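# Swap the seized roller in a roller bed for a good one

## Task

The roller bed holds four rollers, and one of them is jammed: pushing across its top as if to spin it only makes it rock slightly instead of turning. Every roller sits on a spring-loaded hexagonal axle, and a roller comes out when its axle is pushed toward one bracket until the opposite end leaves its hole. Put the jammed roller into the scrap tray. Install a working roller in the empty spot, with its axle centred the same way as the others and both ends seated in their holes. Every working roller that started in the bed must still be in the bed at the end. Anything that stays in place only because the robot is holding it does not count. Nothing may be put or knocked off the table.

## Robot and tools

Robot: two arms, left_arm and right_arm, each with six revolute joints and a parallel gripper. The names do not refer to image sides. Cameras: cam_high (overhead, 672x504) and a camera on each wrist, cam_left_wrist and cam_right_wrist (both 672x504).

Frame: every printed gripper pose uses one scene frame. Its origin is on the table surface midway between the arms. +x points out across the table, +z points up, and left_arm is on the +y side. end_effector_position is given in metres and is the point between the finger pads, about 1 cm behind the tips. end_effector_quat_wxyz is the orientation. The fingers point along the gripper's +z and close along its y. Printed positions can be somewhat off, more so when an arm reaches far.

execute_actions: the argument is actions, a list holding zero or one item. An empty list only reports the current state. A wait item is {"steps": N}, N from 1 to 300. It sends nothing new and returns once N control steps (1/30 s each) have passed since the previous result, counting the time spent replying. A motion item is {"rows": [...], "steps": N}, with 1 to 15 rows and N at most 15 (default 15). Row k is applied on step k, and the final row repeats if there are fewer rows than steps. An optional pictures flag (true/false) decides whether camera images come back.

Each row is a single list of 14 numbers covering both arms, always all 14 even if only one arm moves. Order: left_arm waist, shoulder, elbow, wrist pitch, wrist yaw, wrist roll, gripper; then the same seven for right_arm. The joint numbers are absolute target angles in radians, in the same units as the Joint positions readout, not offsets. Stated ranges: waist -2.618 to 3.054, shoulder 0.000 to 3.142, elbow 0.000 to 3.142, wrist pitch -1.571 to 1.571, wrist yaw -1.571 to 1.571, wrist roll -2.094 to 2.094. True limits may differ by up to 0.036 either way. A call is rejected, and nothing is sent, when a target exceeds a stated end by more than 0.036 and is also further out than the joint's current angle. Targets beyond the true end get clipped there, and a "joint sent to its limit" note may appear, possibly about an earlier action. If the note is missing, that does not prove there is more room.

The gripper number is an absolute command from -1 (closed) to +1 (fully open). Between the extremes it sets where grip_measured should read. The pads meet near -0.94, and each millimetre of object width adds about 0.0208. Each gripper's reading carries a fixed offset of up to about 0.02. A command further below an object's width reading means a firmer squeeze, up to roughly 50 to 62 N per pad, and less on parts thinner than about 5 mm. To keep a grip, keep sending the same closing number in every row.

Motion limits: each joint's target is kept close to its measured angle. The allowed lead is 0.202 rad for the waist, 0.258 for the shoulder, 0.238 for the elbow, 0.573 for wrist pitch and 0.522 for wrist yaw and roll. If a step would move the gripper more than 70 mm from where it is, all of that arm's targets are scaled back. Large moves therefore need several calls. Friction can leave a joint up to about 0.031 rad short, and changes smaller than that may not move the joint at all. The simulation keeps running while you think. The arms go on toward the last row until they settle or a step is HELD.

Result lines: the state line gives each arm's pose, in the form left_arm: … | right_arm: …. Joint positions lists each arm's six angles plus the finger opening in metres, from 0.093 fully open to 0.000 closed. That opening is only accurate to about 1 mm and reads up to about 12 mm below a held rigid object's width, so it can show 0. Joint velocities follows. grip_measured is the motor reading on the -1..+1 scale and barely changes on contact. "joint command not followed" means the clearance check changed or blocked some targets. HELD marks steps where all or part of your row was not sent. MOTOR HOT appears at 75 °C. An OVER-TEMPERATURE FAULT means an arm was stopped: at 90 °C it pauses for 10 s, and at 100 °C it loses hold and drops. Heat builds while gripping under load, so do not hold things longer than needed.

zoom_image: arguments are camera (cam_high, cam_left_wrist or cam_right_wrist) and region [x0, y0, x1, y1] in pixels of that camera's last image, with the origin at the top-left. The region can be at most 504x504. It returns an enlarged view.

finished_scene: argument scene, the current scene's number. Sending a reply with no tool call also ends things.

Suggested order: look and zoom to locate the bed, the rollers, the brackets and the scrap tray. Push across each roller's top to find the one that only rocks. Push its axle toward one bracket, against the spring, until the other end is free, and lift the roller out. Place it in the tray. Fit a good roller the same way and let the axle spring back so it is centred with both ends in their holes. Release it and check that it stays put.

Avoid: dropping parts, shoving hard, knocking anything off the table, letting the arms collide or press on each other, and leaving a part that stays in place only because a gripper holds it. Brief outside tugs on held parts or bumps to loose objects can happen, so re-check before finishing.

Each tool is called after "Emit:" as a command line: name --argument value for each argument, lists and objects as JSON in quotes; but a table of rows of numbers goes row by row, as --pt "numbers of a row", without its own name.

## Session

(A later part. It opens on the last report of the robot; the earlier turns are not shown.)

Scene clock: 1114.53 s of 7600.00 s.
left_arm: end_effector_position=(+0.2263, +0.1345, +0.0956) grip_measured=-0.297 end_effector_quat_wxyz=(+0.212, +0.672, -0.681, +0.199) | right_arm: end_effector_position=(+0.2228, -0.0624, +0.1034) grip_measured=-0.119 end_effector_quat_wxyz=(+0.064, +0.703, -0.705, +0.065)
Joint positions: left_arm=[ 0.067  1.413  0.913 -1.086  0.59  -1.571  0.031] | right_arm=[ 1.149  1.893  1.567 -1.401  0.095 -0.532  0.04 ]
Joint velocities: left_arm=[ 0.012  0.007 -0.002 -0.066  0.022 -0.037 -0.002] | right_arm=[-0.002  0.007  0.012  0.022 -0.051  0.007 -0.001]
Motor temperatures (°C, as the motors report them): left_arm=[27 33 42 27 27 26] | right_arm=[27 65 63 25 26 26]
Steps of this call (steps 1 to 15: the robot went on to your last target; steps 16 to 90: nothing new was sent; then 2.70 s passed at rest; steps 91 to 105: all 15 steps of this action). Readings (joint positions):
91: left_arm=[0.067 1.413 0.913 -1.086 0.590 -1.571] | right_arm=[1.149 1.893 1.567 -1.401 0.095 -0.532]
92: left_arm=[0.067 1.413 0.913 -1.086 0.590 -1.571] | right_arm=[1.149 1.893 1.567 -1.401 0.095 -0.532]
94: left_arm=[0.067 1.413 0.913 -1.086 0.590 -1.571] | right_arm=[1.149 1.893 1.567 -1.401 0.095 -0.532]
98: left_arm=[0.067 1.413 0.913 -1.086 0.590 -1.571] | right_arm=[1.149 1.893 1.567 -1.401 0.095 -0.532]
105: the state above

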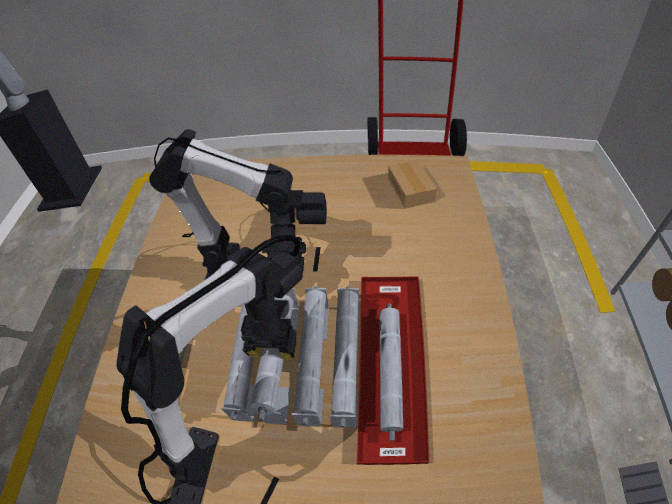

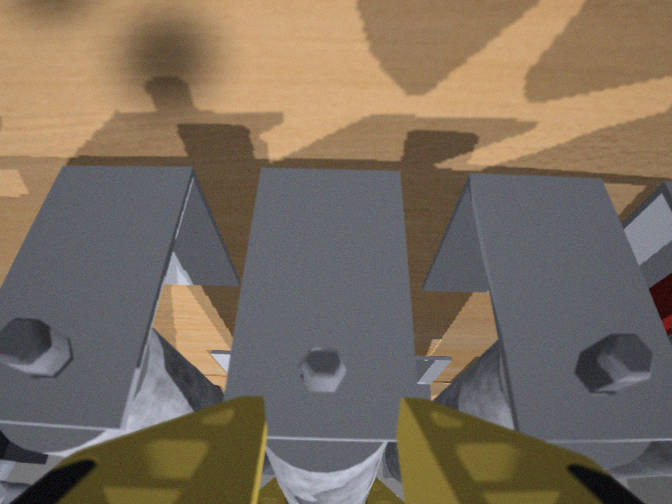

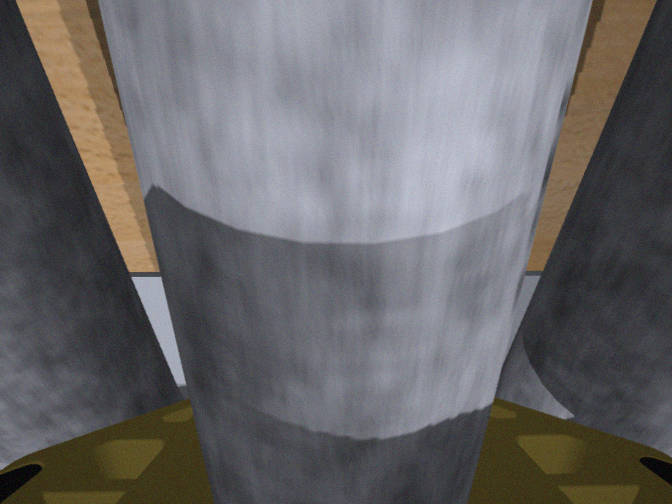

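Emit:
execute_actions --actions '[{"rows":[[0.06,1.42,0.90,-1.075,0.59,-1.58,-0.3,1.16,1.812,1.62,-1.42,0.098,-0.54,-0.25],[0.06,1.42,0.90,-1.075,0.59,-1.58,-0.3,1.16,1.812,1.62,-1.42,0.098,-0.54,-0.25],[0.06,1.42,0.90,-1.075,0.59,-1.58,-0.3,1.16,1.833,1.62,-1.42,0.098,-0.54,-0.25]],"steps":15}]'

Emit:
zoom_image --camera "cam_left_wrist" --region '[270, 320, 380, 420]'

Scene clock: 1123.67 s of 7600.00 s.
left_arm: end_effector_position=(+0.2263, +0.1345, +0.0956) grip_measured=-0.297 end_effector_quat_wxyz=(+0.212, +0.672, -0.681, +0.199) | right_arm: end_effector_position=(+0.2228, -0.0624, +0.1074) grip_measured=-0.119 end_effector_quat_wxyz=(+0.058, +0.703, -0.705, +0.064)
Joint positions: left_arm=[ 0.067  1.413  0.913 -1.086  0.59  -1.571  0.031] | right_arm=[ 1.149  1.88   1.567 -1.402  0.095 -0.533  0.04 ]
Joint velocities: left_arm=[ 0.007  0.012 -0.017  0.022 -0.022  0.037 -0.   ] | right_arm=[-0.002 -0.002  0.007 -0.037  0.051 -0.051 -0.001]
Motor temperatures (°C, as the motors report them): left_arm=[27 33 42 27 27 26] | right_arm=[27 68 63 25 26 26]
Steps of this call (steps 1 to 15: the robot went on to your last target; steps 16 to 90: nothing new was sent; then 5.63 s passed at rest; steps 91 to 105: all 15 steps of this action). Readings (joint positions):
91: left_arm=[0.067 1.413 0.913 -1.086 0.590 -1.571] | right_arm=[1.149 1.890 1.567 -1.400 0.095 -0.532]
92: left_arm=[0.067 1.413 0.913 -1.086 0.590 -1.571] | right_arm=[1.149 1.887 1.567 -1.400 0.095 -0.532]
94: left_arm=[0.067 1.413 0.913 -1.086 0.590 -1.571] | right_arm=[1.149 1.880 1.567 -1.400 0.095 -0.533]
98: left_arm=[0.067 1.413 0.913 -1.086 0.590 -1.571] | right_arm=[1.149 1.880 1.567 -1.402 0.095 -0.533]
105: the state above

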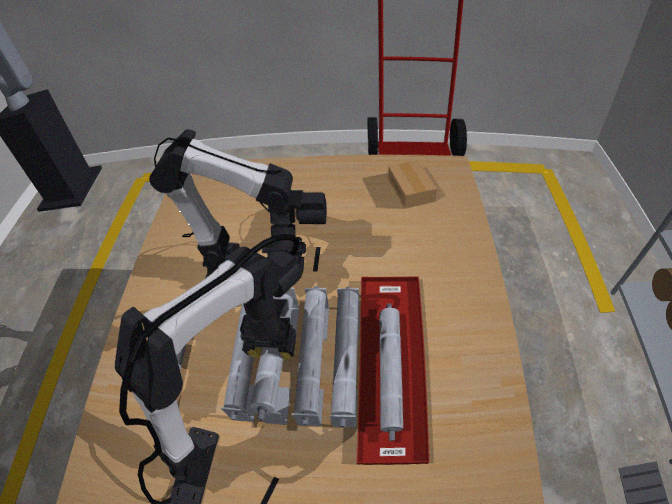

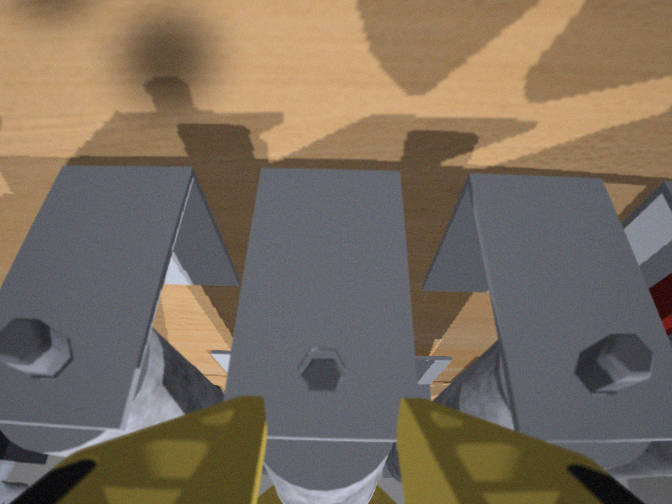

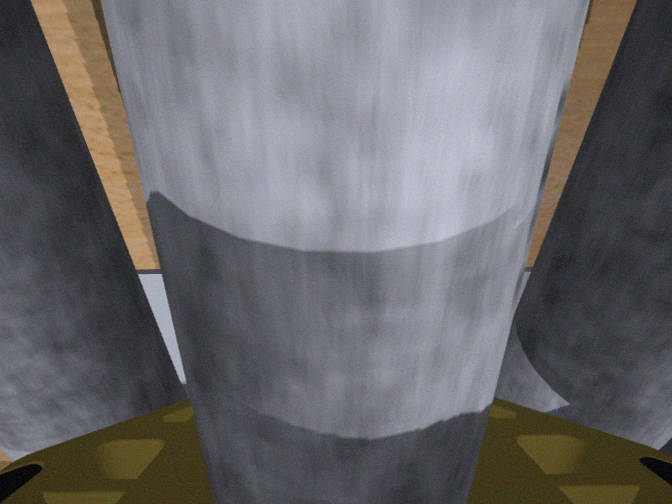

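Region (270, 320, 380, 420) of cam_left_wrist's 672x504 image, scaled by 4.582, with more detail than that image has; it fills the top 458 rows of this view, and the rest is white.

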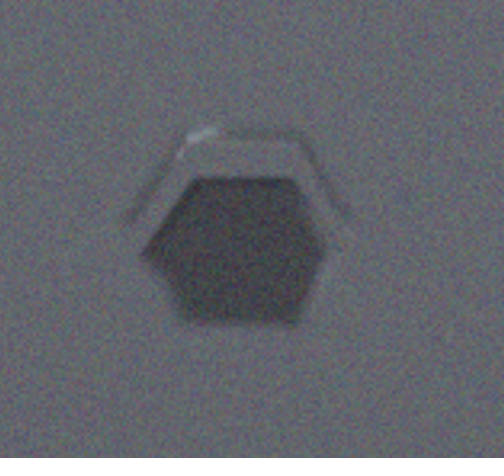

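Emit:
execute_actions --actions '[{"rows":[[0.06,1.42,0.90,-1.075,0.59,-1.58,-0.3,1.162,1.872,1.62,-1.415,0.093,-0.525,-0.25],[0.06,1.42,0.90,-1.075,0.59,-1.58,-0.3,1.164,1.874,1.62,-1.41,0.091,-0.523,-0.25],[0.06,1.42,0.90,-1.075,0.59,-1.58,-0.3,1.166,1.876,1.62,-1.403,0.089,-0.521,-0.25],[0.06,1.42,0.90,-1.075,0.59,-1.58,-0.3,1.168,1.878,1.62,-1.396,0.087,-0.519,-0.25],[0.06,1.42,0.90,-1.075,0.59,-1.58,-0.3,1.169,1.88,1.62,-1.389,0.085,-0.517,-0.25],[0.06,1.42,0.90,-1.075,0.59,-1.58,-0.3,1.17,1.882,1.62,-1.382,0.082,-0.515,-0.25],[0.06,1.42,0.90,-1.075,0.59,-1.58,-0.3,1.172,1.884,1.62,-1.375,0.08,-0.513,-0.25]],"steps":15}]' --pictures false

Emit:
execute_actions --actions '[{"steps":10}]'

Emit:
zoom_image --camera "cam_left_wrist" --region '[270, 320, 380, 420]'

Scene clock: 1146.00 s of 7600.00 s.
left_arm: end_effector_position=(+0.2263, +0.1345, +0.0956) grip_measured=-0.297 end_effector_quat_wxyz=(+0.212, +0.672, -0.681, +0.199) | right_arm: end_effector_position=(+0.2224, -0.0512, +0.1003) grip_measured=-0.119 end_effector_quat_wxyz=(+0.049, +0.703, -0.707, +0.057)
Joint positions: left_arm=[ 0.067  1.413  0.913 -1.086  0.59  -1.571  0.031] | right_arm=[ 1.163  1.899  1.567 -1.362  0.085 -0.519  0.04 ]
Joint velocities: left_arm=[-0.002 -0.002 -0.007 -0.051  0.066 -0.066 -0.001] | right_arm=[-0.007 -0.002 -0.007  0.037  0.037 -0.037 -0.001]
Motor temperatures (°C, as the motors report them): left_arm=[27 33 41 27 27 26] | right_arm=[27 69 64 25 26 26]
Steps of this call (steps 1 to 15: the robot went on to your last target; steps 16 to 90: nothing new was sent; then 18.83 s passed at rest; steps 91 to 105: all 15 steps of this action). Readings (joint positions):
91: left_arm=[0.067 1.413 0.913 -1.086 0.590 -1.571] | right_arm=[1.149 1.880 1.567 -1.402 0.095 -0.533]
92: left_arm=[0.067 1.413 0.913 -1.086 0.590 -1.571] | right_arm=[1.149 1.880 1.567 -1.402 0.095 -0.532]
94: left_arm=[0.067 1.413 0.913 -1.086 0.590 -1.571] | right_arm=[1.151 1.883 1.567 -1.401 0.095 -0.530]
98: left_arm=[0.067 1.413 0.913 -1.086 0.590 -1.571] | right_arm=[1.158 1.893 1.567 -1.384 0.092 -0.522]
105: the state above

Scene clock: 1146.33 s of 7600.00 s.
left_arm: end_effector_position=(+0.2263, +0.1345, +0.0956) grip_measured=-0.297 end_effector_quat_wxyz=(+0.212, +0.672, -0.681, +0.199) | right_arm: end_effector_position=(+0.2223, -0.0511, +0.1003) grip_measured=-0.119 end_effector_quat_wxyz=(+0.048, +0.703, -0.707, +0.057)
Joint positions: left_arm=[ 0.067  1.413  0.913 -1.086  0.59  -1.571  0.031] | right_arm=[ 1.163  1.899  1.567 -1.362  0.085 -0.519  0.04 ]
Joint velocities: left_arm=[-0.002 -0.022  0.002  0.051 -0.051 -0.051  0.   ] | right_arm=[-0.007  0.017  0.012  0.037  0.007 -0.037 -0.001]
Motor temperatures (°C, as the motors report them): left_arm=[27 33 41 27 27 26] | right_arm=[27 69 64 25 26 26]
Steps of this call (steps 1 to 10: the robot went on to your last target). Readings (joint positions):
1: left_arm=[0.067 1.413 0.913 -1.086 0.590 -1.571] | right_arm=[1.163 1.899 1.567 -1.362 0.085 -0.519]
2: left_arm=[0.067 1.413 0.913 -1.086 0.590 -1.571] | right_arm=[1.163 1.899 1.567 -1.362 0.085 -0.519]
4: left_arm=[0.067 1.413 0.913 -1.086 0.590 -1.571] | right_arm=[1.163 1.899 1.567 -1.362 0.085 -0.519]
8: left_arm=[0.067 1.413 0.913 -1.086 0.590 -1.571] | right_arm=[1.163 1.899 1.567 -1.362 0.085 -0.519]
10: the state above

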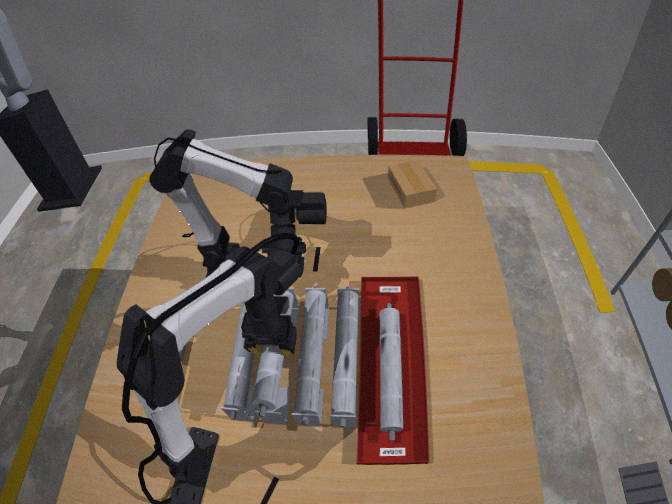

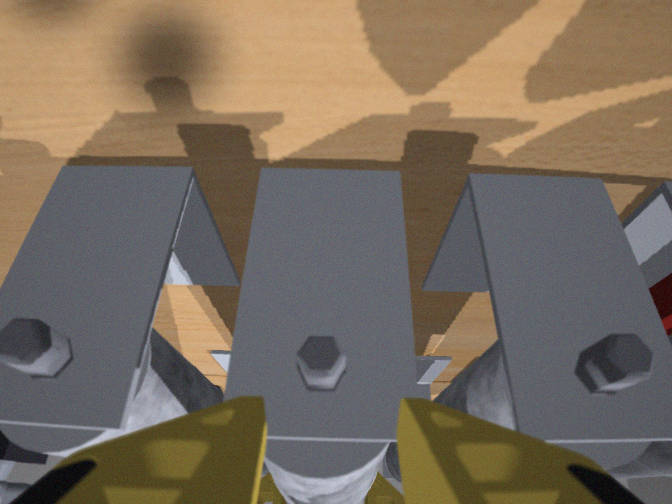

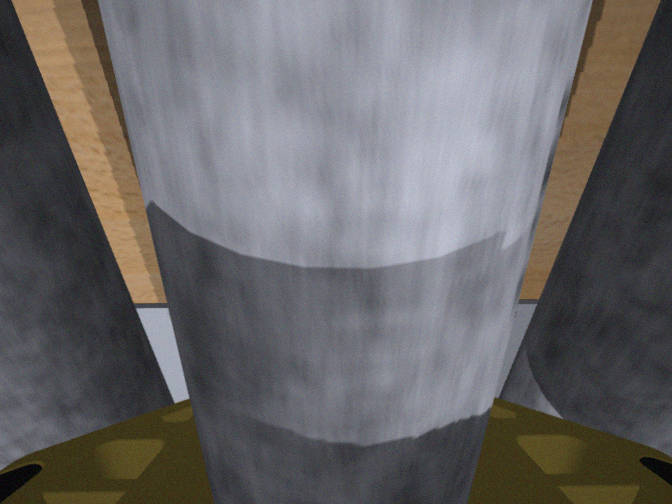

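Region (270, 320, 380, 420) of cam_left_wrist's 672x504 image, scaled by 4.582, with more detail than that image has; it fills the top 458 rows of this view, and the rest is white.

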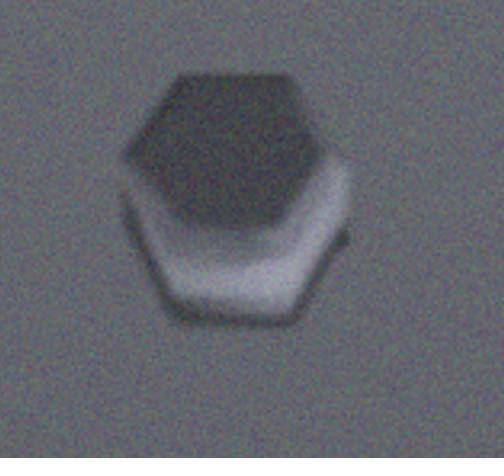

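Emit:
execute_actions --actions '[{"rows":[[0.06,1.42,0.90,-1.075,0.59,-1.58,-0.3,1.172,1.892,1.632,-1.372,0.076,-0.513,-0.25],[0.06,1.42,0.90,-1.075,0.59,-1.58,-0.3,1.172,1.896,1.634,-1.37,0.072,-0.513,-0.25],[0.06,1.42,0.90,-1.075,0.59,-1.58,-0.3,1.172,1.9,1.637,-1.368,0.068,-0.512,-0.25],[0.06,1.42,0.90,-1.075,0.59,-1.58,-0.3,1.172,1.905,1.64,-1.365,0.065,-0.511,-0.25],[0.06,1.42,0.90,-1.075,0.59,-1.58,-0.3,1.172,1.909,1.643,-1.362,0.062,-0.51,-0.25]],"steps":15}]' --pictures false

Emit:
execute_actions --actions '[{"steps":8}]'

Scene clock: 1170.87 s of 7600.00 s.
left_arm: end_effector_position=(+0.2263, +0.1345, +0.0956) grip_measured=-0.297 end_effector_quat_wxyz=(+0.212, +0.672, -0.681, +0.199) | right_arm: end_effector_position=(+0.2229, -0.0442, +0.0967) grip_measured=-0.119 end_effector_quat_wxyz=(+0.051, +0.703, -0.707, +0.048)
Joint positions: left_arm=[ 0.067  1.413  0.913 -1.086  0.59  -1.571  0.031] | right_arm=[ 1.163  1.924  1.587 -1.357  0.067 -0.519  0.04 ]
Joint velocities: left_arm=[ 0.012 -0.012 -0.007  0.051  0.051 -0.037 -0.   ] | right_arm=[ 0.002 -0.002 -0.017 -0.037  0.051 -0.051 -0.   ]
Motor temperatures (°C, as the motors report them): left_arm=[27 33 41 27 27 26] | right_arm=[27 66 65 25 26 26]
Steps of this call (steps 1 to 15: the robot went on to your last target; steps 16 to 90: nothing new was sent; then 21.03 s passed at rest; steps 91 to 105: all 15 steps of this action). Readings (joint positions):
91: left_arm=[0.067 1.413 0.913 -1.086 0.590 -1.571] | right_arm=[1.163 1.899 1.567 -1.362 0.084 -0.519]
92: left_arm=[0.067 1.413 0.913 -1.086 0.590 -1.571] | right_arm=[1.163 1.900 1.569 -1.363 0.084 -0.519]
94: left_arm=[0.067 1.413 0.913 -1.086 0.590 -1.571] | right_arm=[1.163 1.908 1.577 -1.363 0.081 -0.519]
98: left_arm=[0.067 1.413 0.913 -1.086 0.590 -1.571] | right_arm=[1.163 1.923 1.587 -1.357 0.068 -0.519]
105: the state above

Scene clock: 1171.13 s of 7600.00 s.
left_arm: end_effector_position=(+0.2263, +0.1345, +0.0956) grip_measured=-0.297 end_effector_quat_wxyz=(+0.212, +0.672, -0.681, +0.199) | right_arm: end_effector_position=(+0.2229, -0.0442, +0.0967) grip_measured=-0.119 end_effector_quat_wxyz=(+0.051, +0.703, -0.707, +0.048)
Joint positions: left_arm=[ 0.067  1.413  0.913 -1.086  0.59  -1.571  0.031] | right_arm=[ 1.163  1.924  1.587 -1.357  0.067 -0.519  0.04 ]
Joint velocities: left_arm=[-0.002 -0.002 -0.002 -0.037 -0.007 -0.022 -0.001] | right_arm=[-0.032 -0.002 -0.002  0.037  0.007 -0.051  0.001]
Motor temperatures (°C, as the motors report them): left_arm=[27 33 41 27 27 26] | right_arm=[27 66 65 25 26 26]
Steps of this call (steps 1 to 8: the robot went on to your last target). Readings (joint positions):
1: left_arm=[0.067 1.413 0.913 -1.086 0.590 -1.571] | right_arm=[1.163 1.924 1.587 -1.357 0.067 -0.519]
2: left_arm=[0.067 1.413 0.913 -1.086 0.590 -1.571] | right_arm=[1.163 1.924 1.587 -1.357 0.067 -0.519]
4: left_arm=[0.067 1.413 0.913 -1.086 0.590 -1.571] | right_arm=[1.163 1.924 1.587 -1.357 0.067 -0.519]
8: the state above

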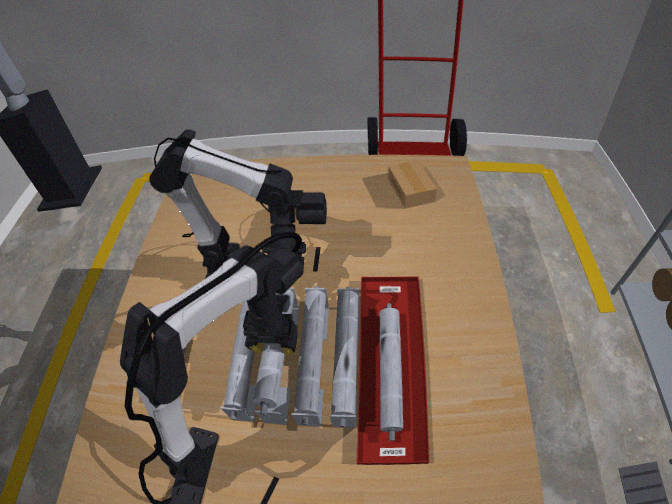

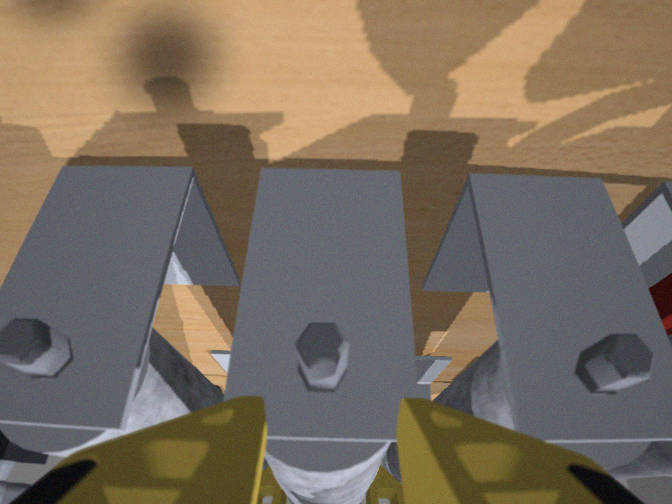

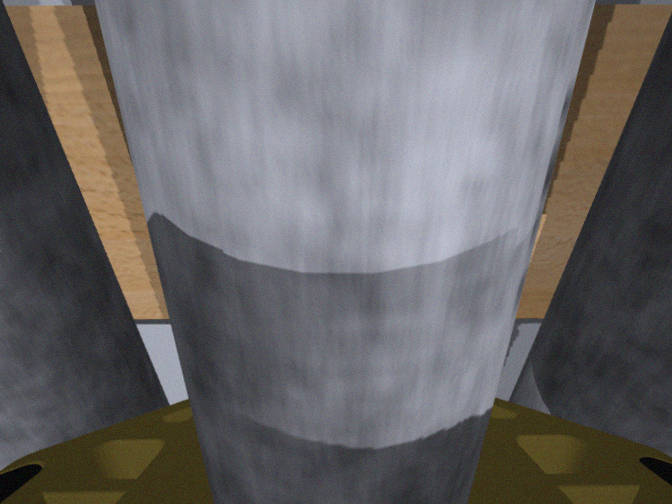

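Emit:
execute_actions --actions '[{"rows":[[0.06,1.42,0.885,-1.06,0.6,-1.58,-0.3,1.153,1.865,1.59,-1.355,0.06,-0.525,-0.25],[0.06,1.42,0.87,-1.04,0.61,-1.58,-0.3,1.152,1.862,1.582,-1.347,0.058,-0.527,-0.25],[0.06,1.42,0.855,-1.02,0.62,-1.58,-0.3,1.15,1.859,1.574,-1.339,0.056,-0.529,-0.25],[0.06,1.42,0.84,-1.0,0.63,-1.58,-0.3,1.148,1.856,1.566,-1.331,0.054,-0.53,-0.25],[0.06,1.42,0.825,-0.98,0.64,-1.58,-0.3,1.147,1.853,1.558,-1.323,0.052,-0.531,-0.25],[0.06,1.42,0.81,-0.965,0.65,-1.58,-0.3,1.145,1.85,1.55,-1.315,0.049,-0.532,-0.25],[0.06,1.42,0.797,-0.955,0.655,-1.58,-0.3,1.144,1.848,1.543,-1.31,0.047,-0.533,-0.25],[0.06,1.42,0.79,-0.95,0.655,-1.58,-0.3,1.143,1.846,1.537,-1.305,0.046,-0.534,-0.25]],"steps":15}]' --pictures false

Emit:
execute_actions --actions '[{"steps":12}]'

Scene clock: 1191.97 s of 7600.00 s.
left_arm: end_effector_position=(+0.2170, +0.1289, +0.0736) grip_measured=-0.297 end_effector_quat_wxyz=(+0.228, +0.668, -0.676, +0.211) | right_arm: end_effector_position=(+0.2228, -0.0446, +0.0916) grip_measured=-0.119 end_effector_quat_wxyz=(+0.040, +0.704, -0.708, +0.035)
Joint positions: left_arm=[ 0.067  1.413  0.805 -0.981  0.632 -1.572  0.031] | right_arm=[ 1.153  1.898  1.536 -1.303  0.049 -0.53   0.04 ]
Joint velocities: left_arm=[ 0.017  0.027 -0.012 -0.022 -0.007  0.037  0.   ] | right_arm=[-0.017 -0.012 -0.012 -0.022  0.081 -0.066  0.   ]
Motor temperatures (°C, as the motors report them): left_arm=[27 33 41 27 27 26] | right_arm=[27 65 65 25 26 26]
Steps of this call (steps 1 to 15: the robot went on to your last target; steps 16 to 90: nothing new was sent; then 17.33 s passed at rest; steps 91 to 105: all 15 steps of this action). Readings (joint positions):
91: left_arm=[0.067 1.413 0.913 -1.085 0.590 -1.571] | right_arm=[1.163 1.924 1.587 -1.357 0.067 -0.519]
92: left_arm=[0.067 1.413 0.909 -1.078 0.592 -1.571] | right_arm=[1.163 1.924 1.587 -1.356 0.067 -0.520]
94: left_arm=[0.067 1.413 0.888 -1.054 0.600 -1.571] | right_arm=[1.161 1.917 1.577 -1.347 0.065 -0.522]
98: left_arm=[0.067 1.413 0.826 -1.005 0.623 -1.571] | right_arm=[1.156 1.902 1.547 -1.319 0.057 -0.525]
105: the state above

Scene clock: 1192.37 s of 7600.00 s.
left_arm: end_effector_position=(+0.2180, +0.1289, +0.0736) grip_measured=-0.297 end_effector_quat_wxyz=(+0.226, +0.667, -0.677, +0.213) | right_arm: end_effector_position=(+0.2229, -0.0445, +0.0915) grip_measured=-0.119 end_effector_quat_wxyz=(+0.039, +0.704, -0.708, +0.035)
Joint positions: left_arm=[ 0.067  1.413  0.805 -0.976  0.632 -1.572  0.031] | right_arm=[ 1.153  1.898  1.536 -1.302  0.049 -0.531  0.04 ]
Joint velocities: left_arm=[-0.002 -0.002  0.012  0.081 -0.037 -0.022 -0.   ] | right_arm=[-0.007  0.007 -0.007  0.022  0.007  0.022  0.001]
Motor temperatures (°C, as the motors report them): left_arm=[27 33 41 27 27 26] | right_arm=[27 65 65 25 26 26]
Steps of this call (steps 1 to 12: the robot went on to your last target). Readings (joint positions):
1: left_arm=[0.067 1.413 0.805 -0.979 0.632 -1.572] | right_arm=[1.153 1.898 1.536 -1.302 0.049 -0.530]
2: left_arm=[0.067 1.413 0.805 -0.979 0.632 -1.572] | right_arm=[1.153 1.898 1.536 -1.302 0.049 -0.530]
4: left_arm=[0.067 1.413 0.805 -0.977 0.632 -1.572] | right_arm=[1.153 1.898 1.536 -1.302 0.049 -0.531]
8: left_arm=[0.067 1.413 0.805 -0.977 0.632 -1.572] | right_arm=[1.153 1.898 1.536 -1.302 0.049 -0.531]
12: the state above

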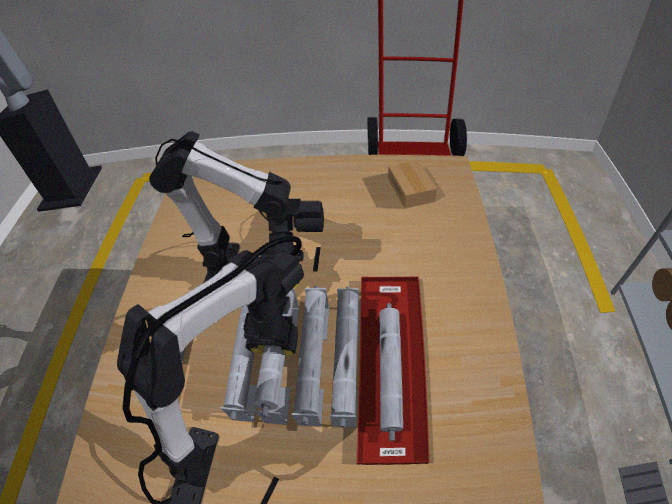

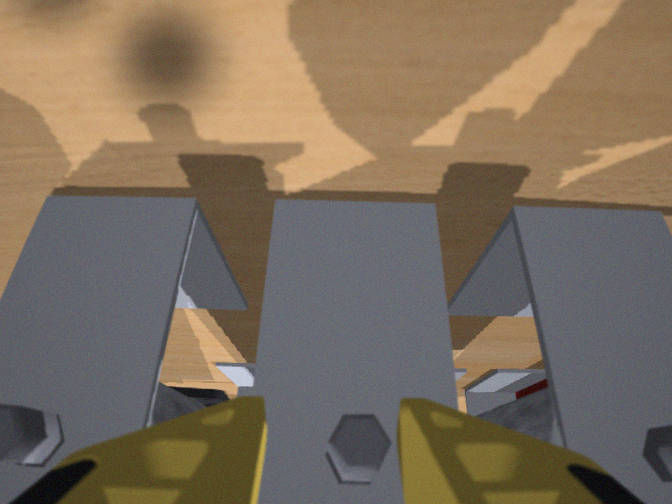

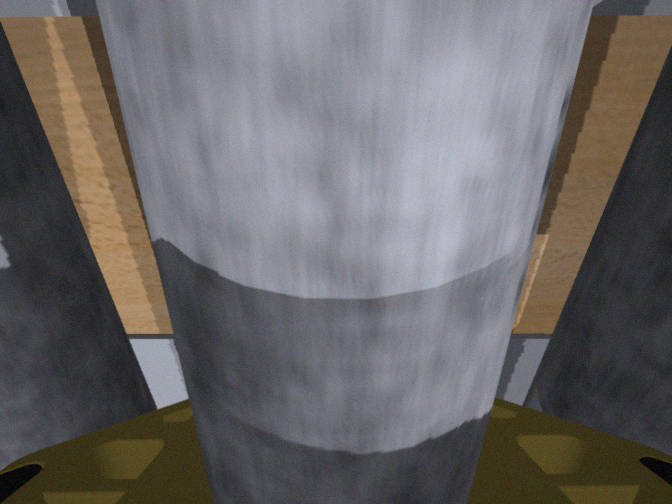

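Emit:
execute_actions --actions '[{"rows":[[0.06,1.435,0.79,-0.935,0.625,-1.58,-0.45,1.143,1.846,1.537,-1.305,0.046,-0.534,-0.25]],"steps":15}]'

Scene clock: 1199.03 s of 7600.00 s.
left_arm: end_effector_position=(+0.2226, +0.1291, +0.0714) grip_measured=-0.447 end_effector_quat_wxyz=(+0.221, +0.666, -0.678, +0.217) | right_arm: end_effector_position=(+0.2229, -0.0445, +0.0915) grip_measured=-0.119 end_effector_quat_wxyz=(+0.039, +0.704, -0.708, +0.035)
Joint positions: left_arm=[ 0.067  1.423  0.805 -0.952  0.63  -1.572  0.024] | right_arm=[ 1.153  1.898  1.536 -1.302  0.049 -0.531  0.04 ]
Joint velocities: left_arm=[-0.002 -0.022 -0.002  0.007  0.007  0.11  -0.   ] | right_arm=[ 0.007 -0.027  0.007 -0.007 -0.066 -0.051 -0.   ]
Motor temperatures (°C, as the motors report them): left_arm=[27 33 41 27 27 26] | right_arm=[27 66 64 25 26 26]
Steps of this call (steps 1 to 15: the robot went on to your last target; steps 16 to 90: nothing new was sent; then 3.17 s passed at rest; steps 91 to 105: all 15 steps of this action). Readings (joint positions):
91: left_arm=[0.067 1.413 0.805 -0.974 0.631 -1.572] | right_arm=[1.153 1.898 1.536 -1.302 0.049 -0.531]
92: left_arm=[0.067 1.416 0.805 -0.968 0.631 -1.572] | right_arm=[1.153 1.898 1.536 -1.302 0.049 -0.531]
94: left_arm=[0.067 1.421 0.805 -0.961 0.631 -1.572] | right_arm=[1.153 1.898 1.536 -1.302 0.049 -0.531]
98: left_arm=[0.067 1.423 0.805 -0.955 0.630 -1.572] | right_arm=[1.153 1.898 1.536 -1.302 0.049 -0.531]
105: the state above

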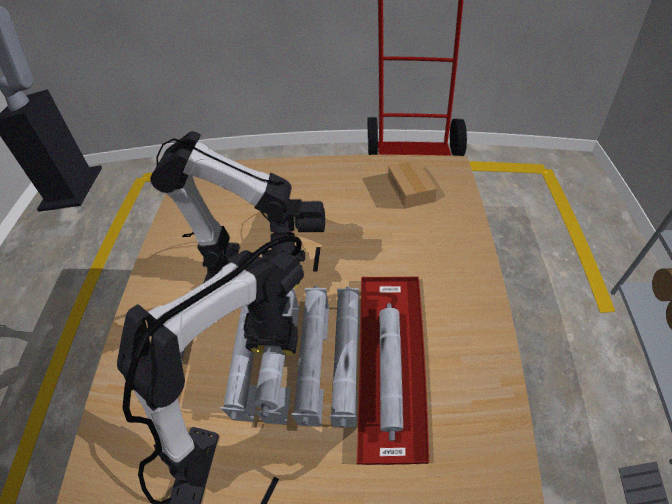

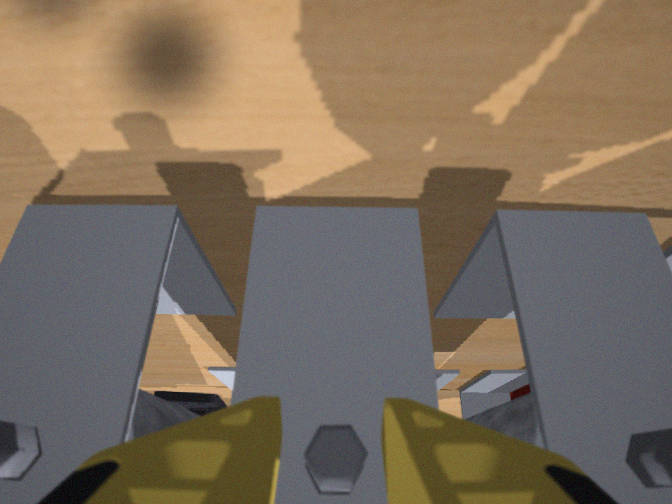

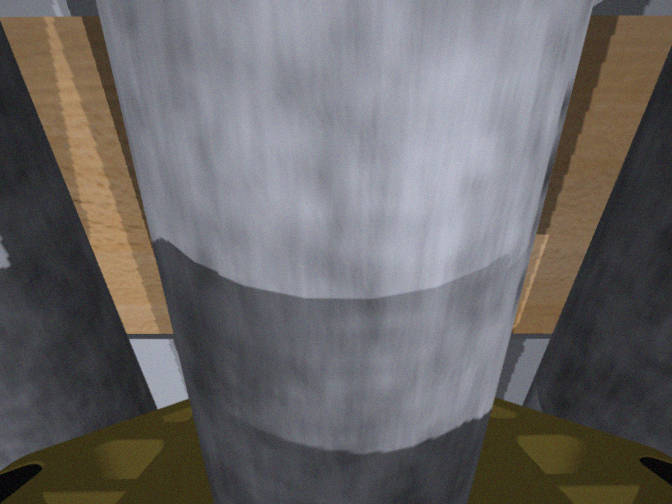

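Emit:
execute_actions --actions '[{"rows":[[0.06,1.43,0.79,-0.94,0.625,-1.58,-0.6,1.143,1.846,1.537,-1.305,0.046,-0.534,-0.25],[0.06,1.43,0.79,-0.94,0.625,-1.58,-0.7,1.143,1.846,1.537,-1.305,0.046,-0.534,-0.25],[0.06,1.43,0.79,-0.94,0.625,-1.58,-0.8,1.143,1.846,1.537,-1.305,0.046,-0.534,-0.25],[0.06,1.43,0.79,-0.94,0.625,-1.58,-1,1.143,1.846,1.537,-1.305,0.046,-0.534,-0.25]],"steps":12}]' --pictures false

Emit:
execute_actions --actions '[{"rows":[[0.063,1.42,0.82,-0.95,0.58,-1.58,-1,1.143,1.846,1.537,-1.305,0.046,-0.534,-0.25],[0.066,1.42,0.826,-0.955,0.55,-1.58,-1,1.143,1.846,1.537,-1.305,0.046,-0.534,-0.25],[0.069,1.42,0.832,-0.96,0.52,-1.58,-1,1.143,1.846,1.537,-1.305,0.046,-0.534,-0.25],[0.072,1.42,0.838,-0.967,0.49,-1.58,-1,1.143,1.846,1.537,-1.305,0.046,-0.534,-0.25],[0.075,1.42,0.844,-0.974,0.46,-1.58,-1,1.143,1.846,1.537,-1.305,0.046,-0.534,-0.25],[0.078,1.42,0.85,-0.98,0.43,-1.58,-1,1.143,1.846,1.537,-1.305,0.046,-0.534,-0.25],[0.081,1.42,0.856,-0.986,0.4,-1.58,-1,1.143,1.846,1.537,-1.305,0.046,-0.534,-0.25],[0.084,1.42,0.862,-0.992,0.375,-1.58,-1,1.143,1.846,1.537,-1.305,0.046,-0.534,-0.25],[0.087,1.42,0.87,-0.998,0.35,-1.58,-1,1.143,1.846,1.537,-1.305,0.046,-0.534,-0.25],[0.09,1.42,0.878,-1.003,0.33,-1.58,-1,1.143,1.846,1.537,-1.305,0.046,-0.534,-0.25]],"steps":15}]' --pictures false

Emit:
execute_actions --actions '[{"steps":15}]'

Emit:
zoom_image --camera "cam_high" --region '[190, 370, 370, 450]'

Scene clock: 1219.57 s of 7600.00 s.
left_arm: end_effector_position=(+0.2235, +0.1291, +0.0714) grip_measured=-0.911 end_effector_quat_wxyz=(+0.220, +0.666, -0.678, +0.218) | right_arm: end_effector_position=(+0.2230, -0.0443, +0.0915) grip_measured=-0.119 end_effector_quat_wxyz=(+0.039, +0.704, -0.708, +0.035)
Joint positions: left_arm=[ 0.067  1.423  0.805 -0.948  0.63  -1.574  0.001] | right_arm=[ 1.153  1.898  1.536 -1.301  0.049 -0.532  0.04 ]
Joint velocities: left_arm=[-0.017 -0.027  0.012 -0.051  0.037 -0.007 -0.001] | right_arm=[ 0.012 -0.002 -0.007  0.022  0.037  0.051 -0.   ]
Motor temperatures (°C, as the motors report them): left_arm=[27 33 41 27 26 26] | right_arm=[27 70 60 25 26 26]
Steps of this call (steps 1 to 15: the robot went on to your last target; steps 16 to 90: nothing new was sent; then 17.13 s passed at rest; steps 91 to 102: all 12 steps of this action). Readings (joint positions):
91: left_arm=[0.067 1.423 0.805 -0.951 0.630 -1.572] | right_arm=[1.153 1.898 1.536 -1.302 0.049 -0.531]
92: left_arm=[0.067 1.423 0.805 -0.950 0.630 -1.572] | right_arm=[1.153 1.898 1.536 -1.302 0.049 -0.531]
94: left_arm=[0.067 1.423 0.805 -0.948 0.630 -1.572] | right_arm=[1.153 1.898 1.536 -1.302 0.049 -0.532]
98: left_arm=[0.067 1.423 0.805 -0.948 0.630 -1.573] | right_arm=[1.153 1.898 1.536 -1.301 0.049 -0.532]
102: the state above

Scene clock: 1220.07 s of 7600.00 s.
left_arm: end_effector_position=(+0.2237, +0.1497, +0.0694) grip_measured=-0.911 end_effector_quat_wxyz=(+0.176, +0.682, -0.691, +0.162) | right_arm: end_effector_position=(+0.2230, -0.0443, +0.0915) grip_measured=-0.119 end_effector_quat_wxyz=(+0.039, +0.704, -0.708, +0.035)
Joint positions: left_arm=[ 0.065  1.423  0.851 -1.014  0.483 -1.574  0.001] | right_arm=[ 1.153  1.898  1.536 -1.301  0.049 -0.532  0.04 ]
Joint velocities: left_arm=[-0.002  0.012  0.046 -0.051 -0.095  0.007  0.   ] | right_arm=[-0.017 -0.012 -0.012  0.051  0.022 -0.051  0.001]
Motor temperatures (°C, as the motors report them): left_arm=[27 33 41 27 27 26] | right_arm=[27 70 60 25 26 26]
Steps of this call (steps 1 to 15: all 15 steps of this action). Readings (joint positions):
1: left_arm=[0.067 1.423 0.805 -0.948 0.627 -1.574] | right_arm=[1.153 1.898 1.536 -1.301 0.049 -0.532]
2: left_arm=[0.067 1.423 0.805 -0.949 0.625 -1.574] | right_arm=[1.153 1.898 1.536 -1.301 0.049 -0.532]
4: left_arm=[0.066 1.423 0.808 -0.953 0.616 -1.574] | right_arm=[1.153 1.898 1.536 -1.301 0.049 -0.532]
8: left_arm=[0.065 1.423 0.826 -0.977 0.566 -1.574] | right_arm=[1.153 1.898 1.536 -1.301 0.049 -0.532]
15: the state above

Scene clock: 1220.57 s of 7600.00 s.
left_arm: end_effector_position=(+0.2235, +0.1510, +0.0692) grip_measured=-0.911 end_effector_quat_wxyz=(+0.174, +0.682, -0.692, +0.159) | right_arm: end_effector_position=(+0.2230, -0.0443, +0.0915) grip_measured=-0.119 end_effector_quat_wxyz=(+0.039, +0.704, -0.708, +0.035)
Joint positions: left_arm=[ 0.065  1.423  0.853 -1.017  0.475 -1.574  0.001] | right_arm=[ 1.153  1.898  1.536 -1.301  0.049 -0.532  0.04 ]
Joint velocities: left_arm=[ 0.002 -0.007 -0.017 -0.051 -0.051  0.066 -0.001] | right_arm=[-0.007 -0.002 -0.002  0.037 -0.051 -0.051  0.001]
Motor temperatures (°C, as the motors report them): left_arm=[27 33 41 27 27 26] | right_arm=[27 70 60 25 26 26]
Steps of this call (steps 1 to 15: the robot went on to your last target). Readings (joint positions):
1: left_arm=[0.065 1.423 0.852 -1.015 0.480 -1.574] | right_arm=[1.153 1.898 1.536 -1.301 0.049 -0.532]
2: left_arm=[0.065 1.423 0.853 -1.016 0.477 -1.574] | right_arm=[1.153 1.898 1.536 -1.301 0.049 -0.532]
4: left_arm=[0.065 1.423 0.853 -1.017 0.475 -1.574] | right_arm=[1.153 1.898 1.536 -1.301 0.049 -0.532]
8: left_arm=[0.065 1.423 0.853 -1.017 0.475 -1.574] | right_arm=[1.153 1.898 1.536 -1.301 0.049 -0.532]
15: the state above
All arms were judged still, so your last target was given up. Only a new action makes them travel on or press farther. Fingers that are still opening or closing keep moving.

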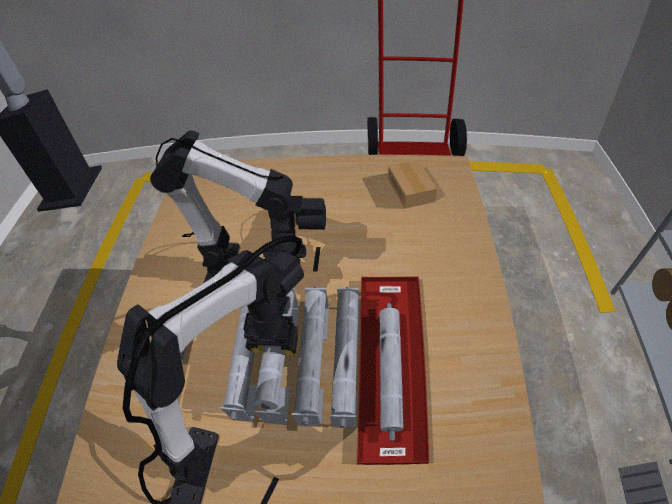

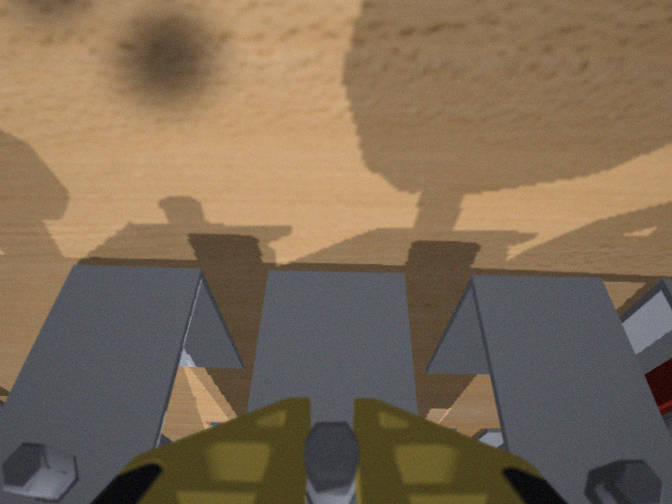

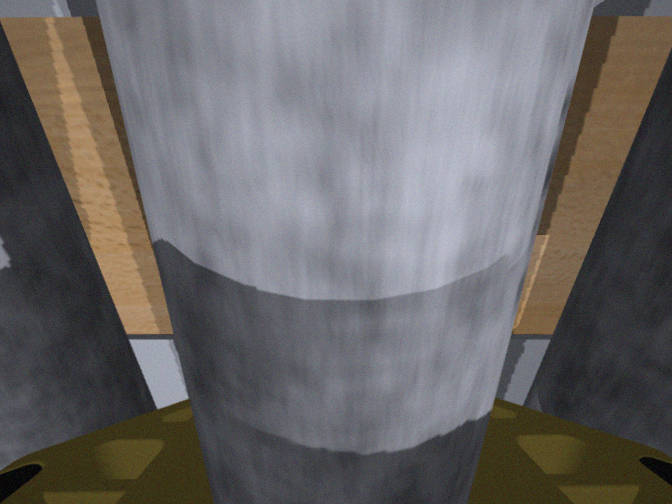

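Region (190, 370, 370, 450) of cam_high's 672x504 image, scaled by 2.800, with more detail than that image has.

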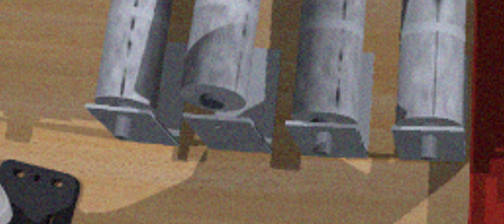

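Emit:
execute_actions --actions '[{"rows":[[0.09,1.42,0.88,-1.005,0.33,-1.58,-1,1.141,1.836,1.524,-1.285,0.041,-0.536,-0.25],[0.09,1.42,0.882,-1.007,0.33,-1.58,-1,1.139,1.831,1.512,-1.27,0.036,-0.538,-0.25],[0.09,1.42,0.883,-1.008,0.33,-1.58,-1,1.137,1.826,1.5,-1.255,0.031,-0.54,-0.25],[0.09,1.42,0.884,-1.009,0.33,-1.58,-1,1.135,1.821,1.488,-1.24,0.026,-0.542,-0.25],[0.09,1.42,0.885,-1.01,0.33,-1.58,-1,1.133,1.816,1.476,-1.225,0.022,-0.544,-0.25],[0.09,1.42,0.887,-1.012,0.33,-1.58,-1,1.131,1.811,1.464,-1.21,0.018,-0.546,-0.25],[0.09,1.42,0.888,-1.013,0.33,-1.58,-1,1.129,1.806,1.452,-1.195,0.014,-0.548,-0.25],[0.09,1.42,0.889,-1.014,0.33,-1.58,-1,1.127,1.8,1.44,-1.18,0.01,-0.55,-0.25],[0.09,1.42,0.89,-1.015,0.33,-1.58,-1,1.125,1.795,1.428,-1.165,0.006,-0.552,-0.25],[0.09,1.42,0.892,-1.017,0.33,-1.58,-1,1.123,1.79,1.416,-1.15,0.002,-0.554,-0.25],[0.09,1.42,0.893,-1.018,0.33,-1.58,-1,1.121,1.785,1.404,-1.137,-0.002,-0.556,-0.25],[0.09,1.42,0.894,-1.019,0.33,-1.58,-1,1.119,1.78,1.392,-1.126,-0.005,-0.558,-0.25],[0.09,1.42,0.895,-1.02,0.33,-1.58,-1,1.117,1.775,1.381,-1.117,-0.008,-0.56,-0.25]],"steps":15}]' --pictures false

Emit:
execute_actions --actions '[{"steps":15}]'

Emit:
zoom_image --camera "cam_high" --region '[190, 370, 370, 450]'

Scene clock: 1248.77 s of 7600.00 s.
left_arm: end_effector_position=(+0.2240, +0.1520, +0.0725) grip_measured=-0.911 end_effector_quat_wxyz=(+0.172, +0.683, -0.692, +0.155) | right_arm: end_effector_position=(+0.2220, -0.0438, +0.0751) grip_measured=-0.119 end_effector_quat_wxyz=(+0.004, +0.703, -0.711, -0.000)
Joint positions: left_arm=[ 0.065  1.423  0.869 -1.037  0.467 -1.574  0.001] | right_arm=[ 1.131  1.83   1.385 -1.133 -0.002 -0.55   0.04 ]
Joint velocities: left_arm=[-0.007  0.002  0.012  0.007 -0.037  0.022  0.   ] | right_arm=[-0.037 -0.056 -0.11   0.183  0.007 -0.081 -0.001]
Motor temperatures (°C, as the motors report them): left_arm=[27 33 43 27 29 26] | right_arm=[27 73 57 24 26 26]
Steps of this call (steps 1 to 90: nothing new was sent; then 24.70 s passed at rest; steps 91 to 105: all 15 steps of this action). Readings (joint positions):
91: left_arm=[0.065 1.423 0.853 -1.017 0.475 -1.574] | right_arm=[1.153 1.897 1.533 -1.299 0.048 -0.532]
92: left_arm=[0.065 1.423 0.854 -1.017 0.475 -1.574] | right_arm=[1.152 1.893 1.525 -1.291 0.047 -0.532]
94: left_arm=[0.065 1.423 0.856 -1.021 0.473 -1.574] | right_arm=[1.150 1.884 1.504 -1.269 0.039 -0.532]
98: left_arm=[0.065 1.423 0.862 -1.027 0.471 -1.574] | right_arm=[1.142 1.863 1.458 -1.217 0.023 -0.537]
105: the state above

Scene clock: 1249.27 s of 7600.00 s.
left_arm: end_effector_position=(+0.2238, +0.1521, +0.0725) grip_measured=-0.911 end_effector_quat_wxyz=(+0.173, +0.683, -0.692, +0.154) | right_arm: end_effector_position=(+0.2228, -0.0436, +0.0746) grip_measured=-0.119 end_effector_quat_wxyz=(+0.001, +0.704, -0.710, -0.002)
Joint positions: left_arm=[ 0.065  1.423  0.869 -1.038  0.467 -1.574  0.001] | right_arm=[ 1.128  1.827  1.379 -1.124 -0.004 -0.556  0.04 ]
Joint velocities: left_arm=[-0.007 -0.002  0.002 -0.022 -0.022 -0.125  0.   ] | right_arm=[ 0.022 -0.002 -0.017 -0.051  0.037 -0.007 -0.   ]
Motor temperatures (°C, as the motors report them): left_arm=[27 33 43 27 29 26] | right_arm=[27 73 57 24 26 26]
Steps of this call (steps 1 to 15: the robot went on to your last target). Readings (joint positions):
1: left_arm=[0.065 1.423 0.869 -1.037 0.467 -1.574] | right_arm=[1.130 1.828 1.382 -1.129 -0.003 -0.551]
2: left_arm=[0.065 1.423 0.869 -1.038 0.467 -1.574] | right_arm=[1.129 1.828 1.381 -1.127 -0.004 -0.553]
4: left_arm=[0.065 1.423 0.869 -1.038 0.467 -1.574] | right_arm=[1.129 1.827 1.380 -1.125 -0.004 -0.554]
8: left_arm=[0.065 1.423 0.869 -1.038 0.467 -1.574] | right_arm=[1.128 1.827 1.379 -1.125 -0.004 -0.556]
15: the state above
All arms were judged still, so your last target was given up. Only a new action makes them travel on or press farther. Fingers that are still opening or closing keep moving.

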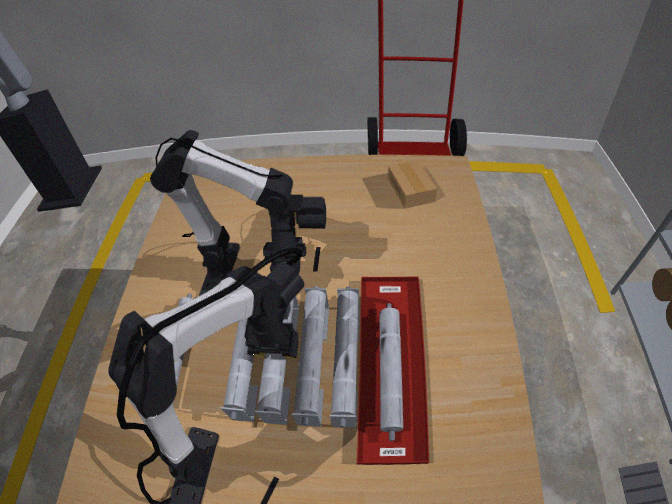

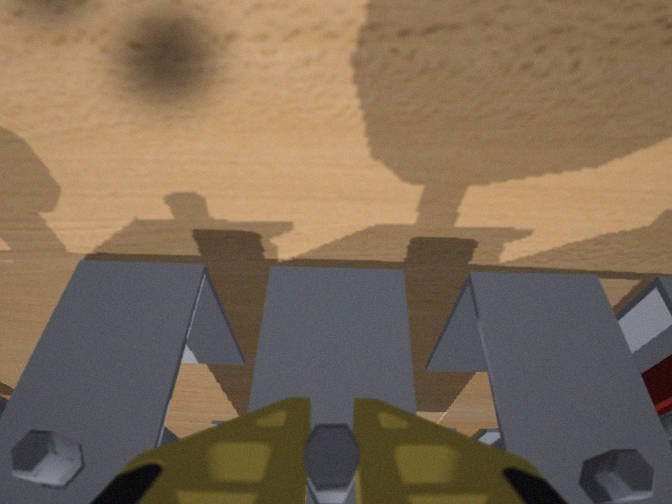

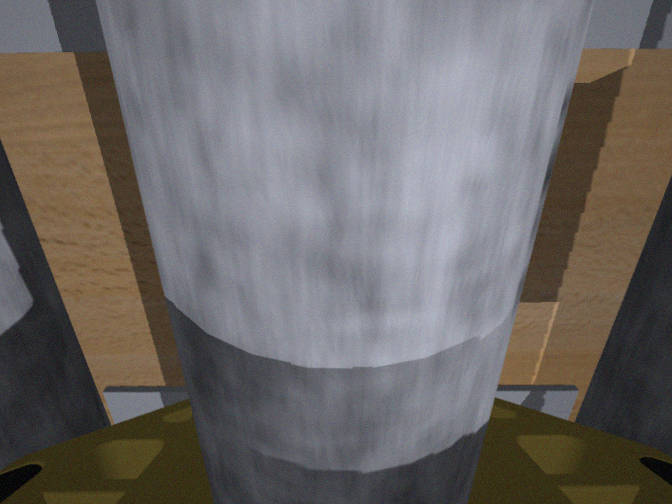

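Region (190, 370, 370, 450) of cam_high's 672x504 image, scaled by 2.800, with more detail than that image has.

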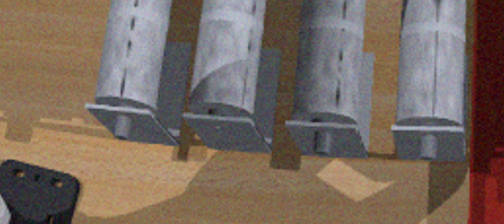

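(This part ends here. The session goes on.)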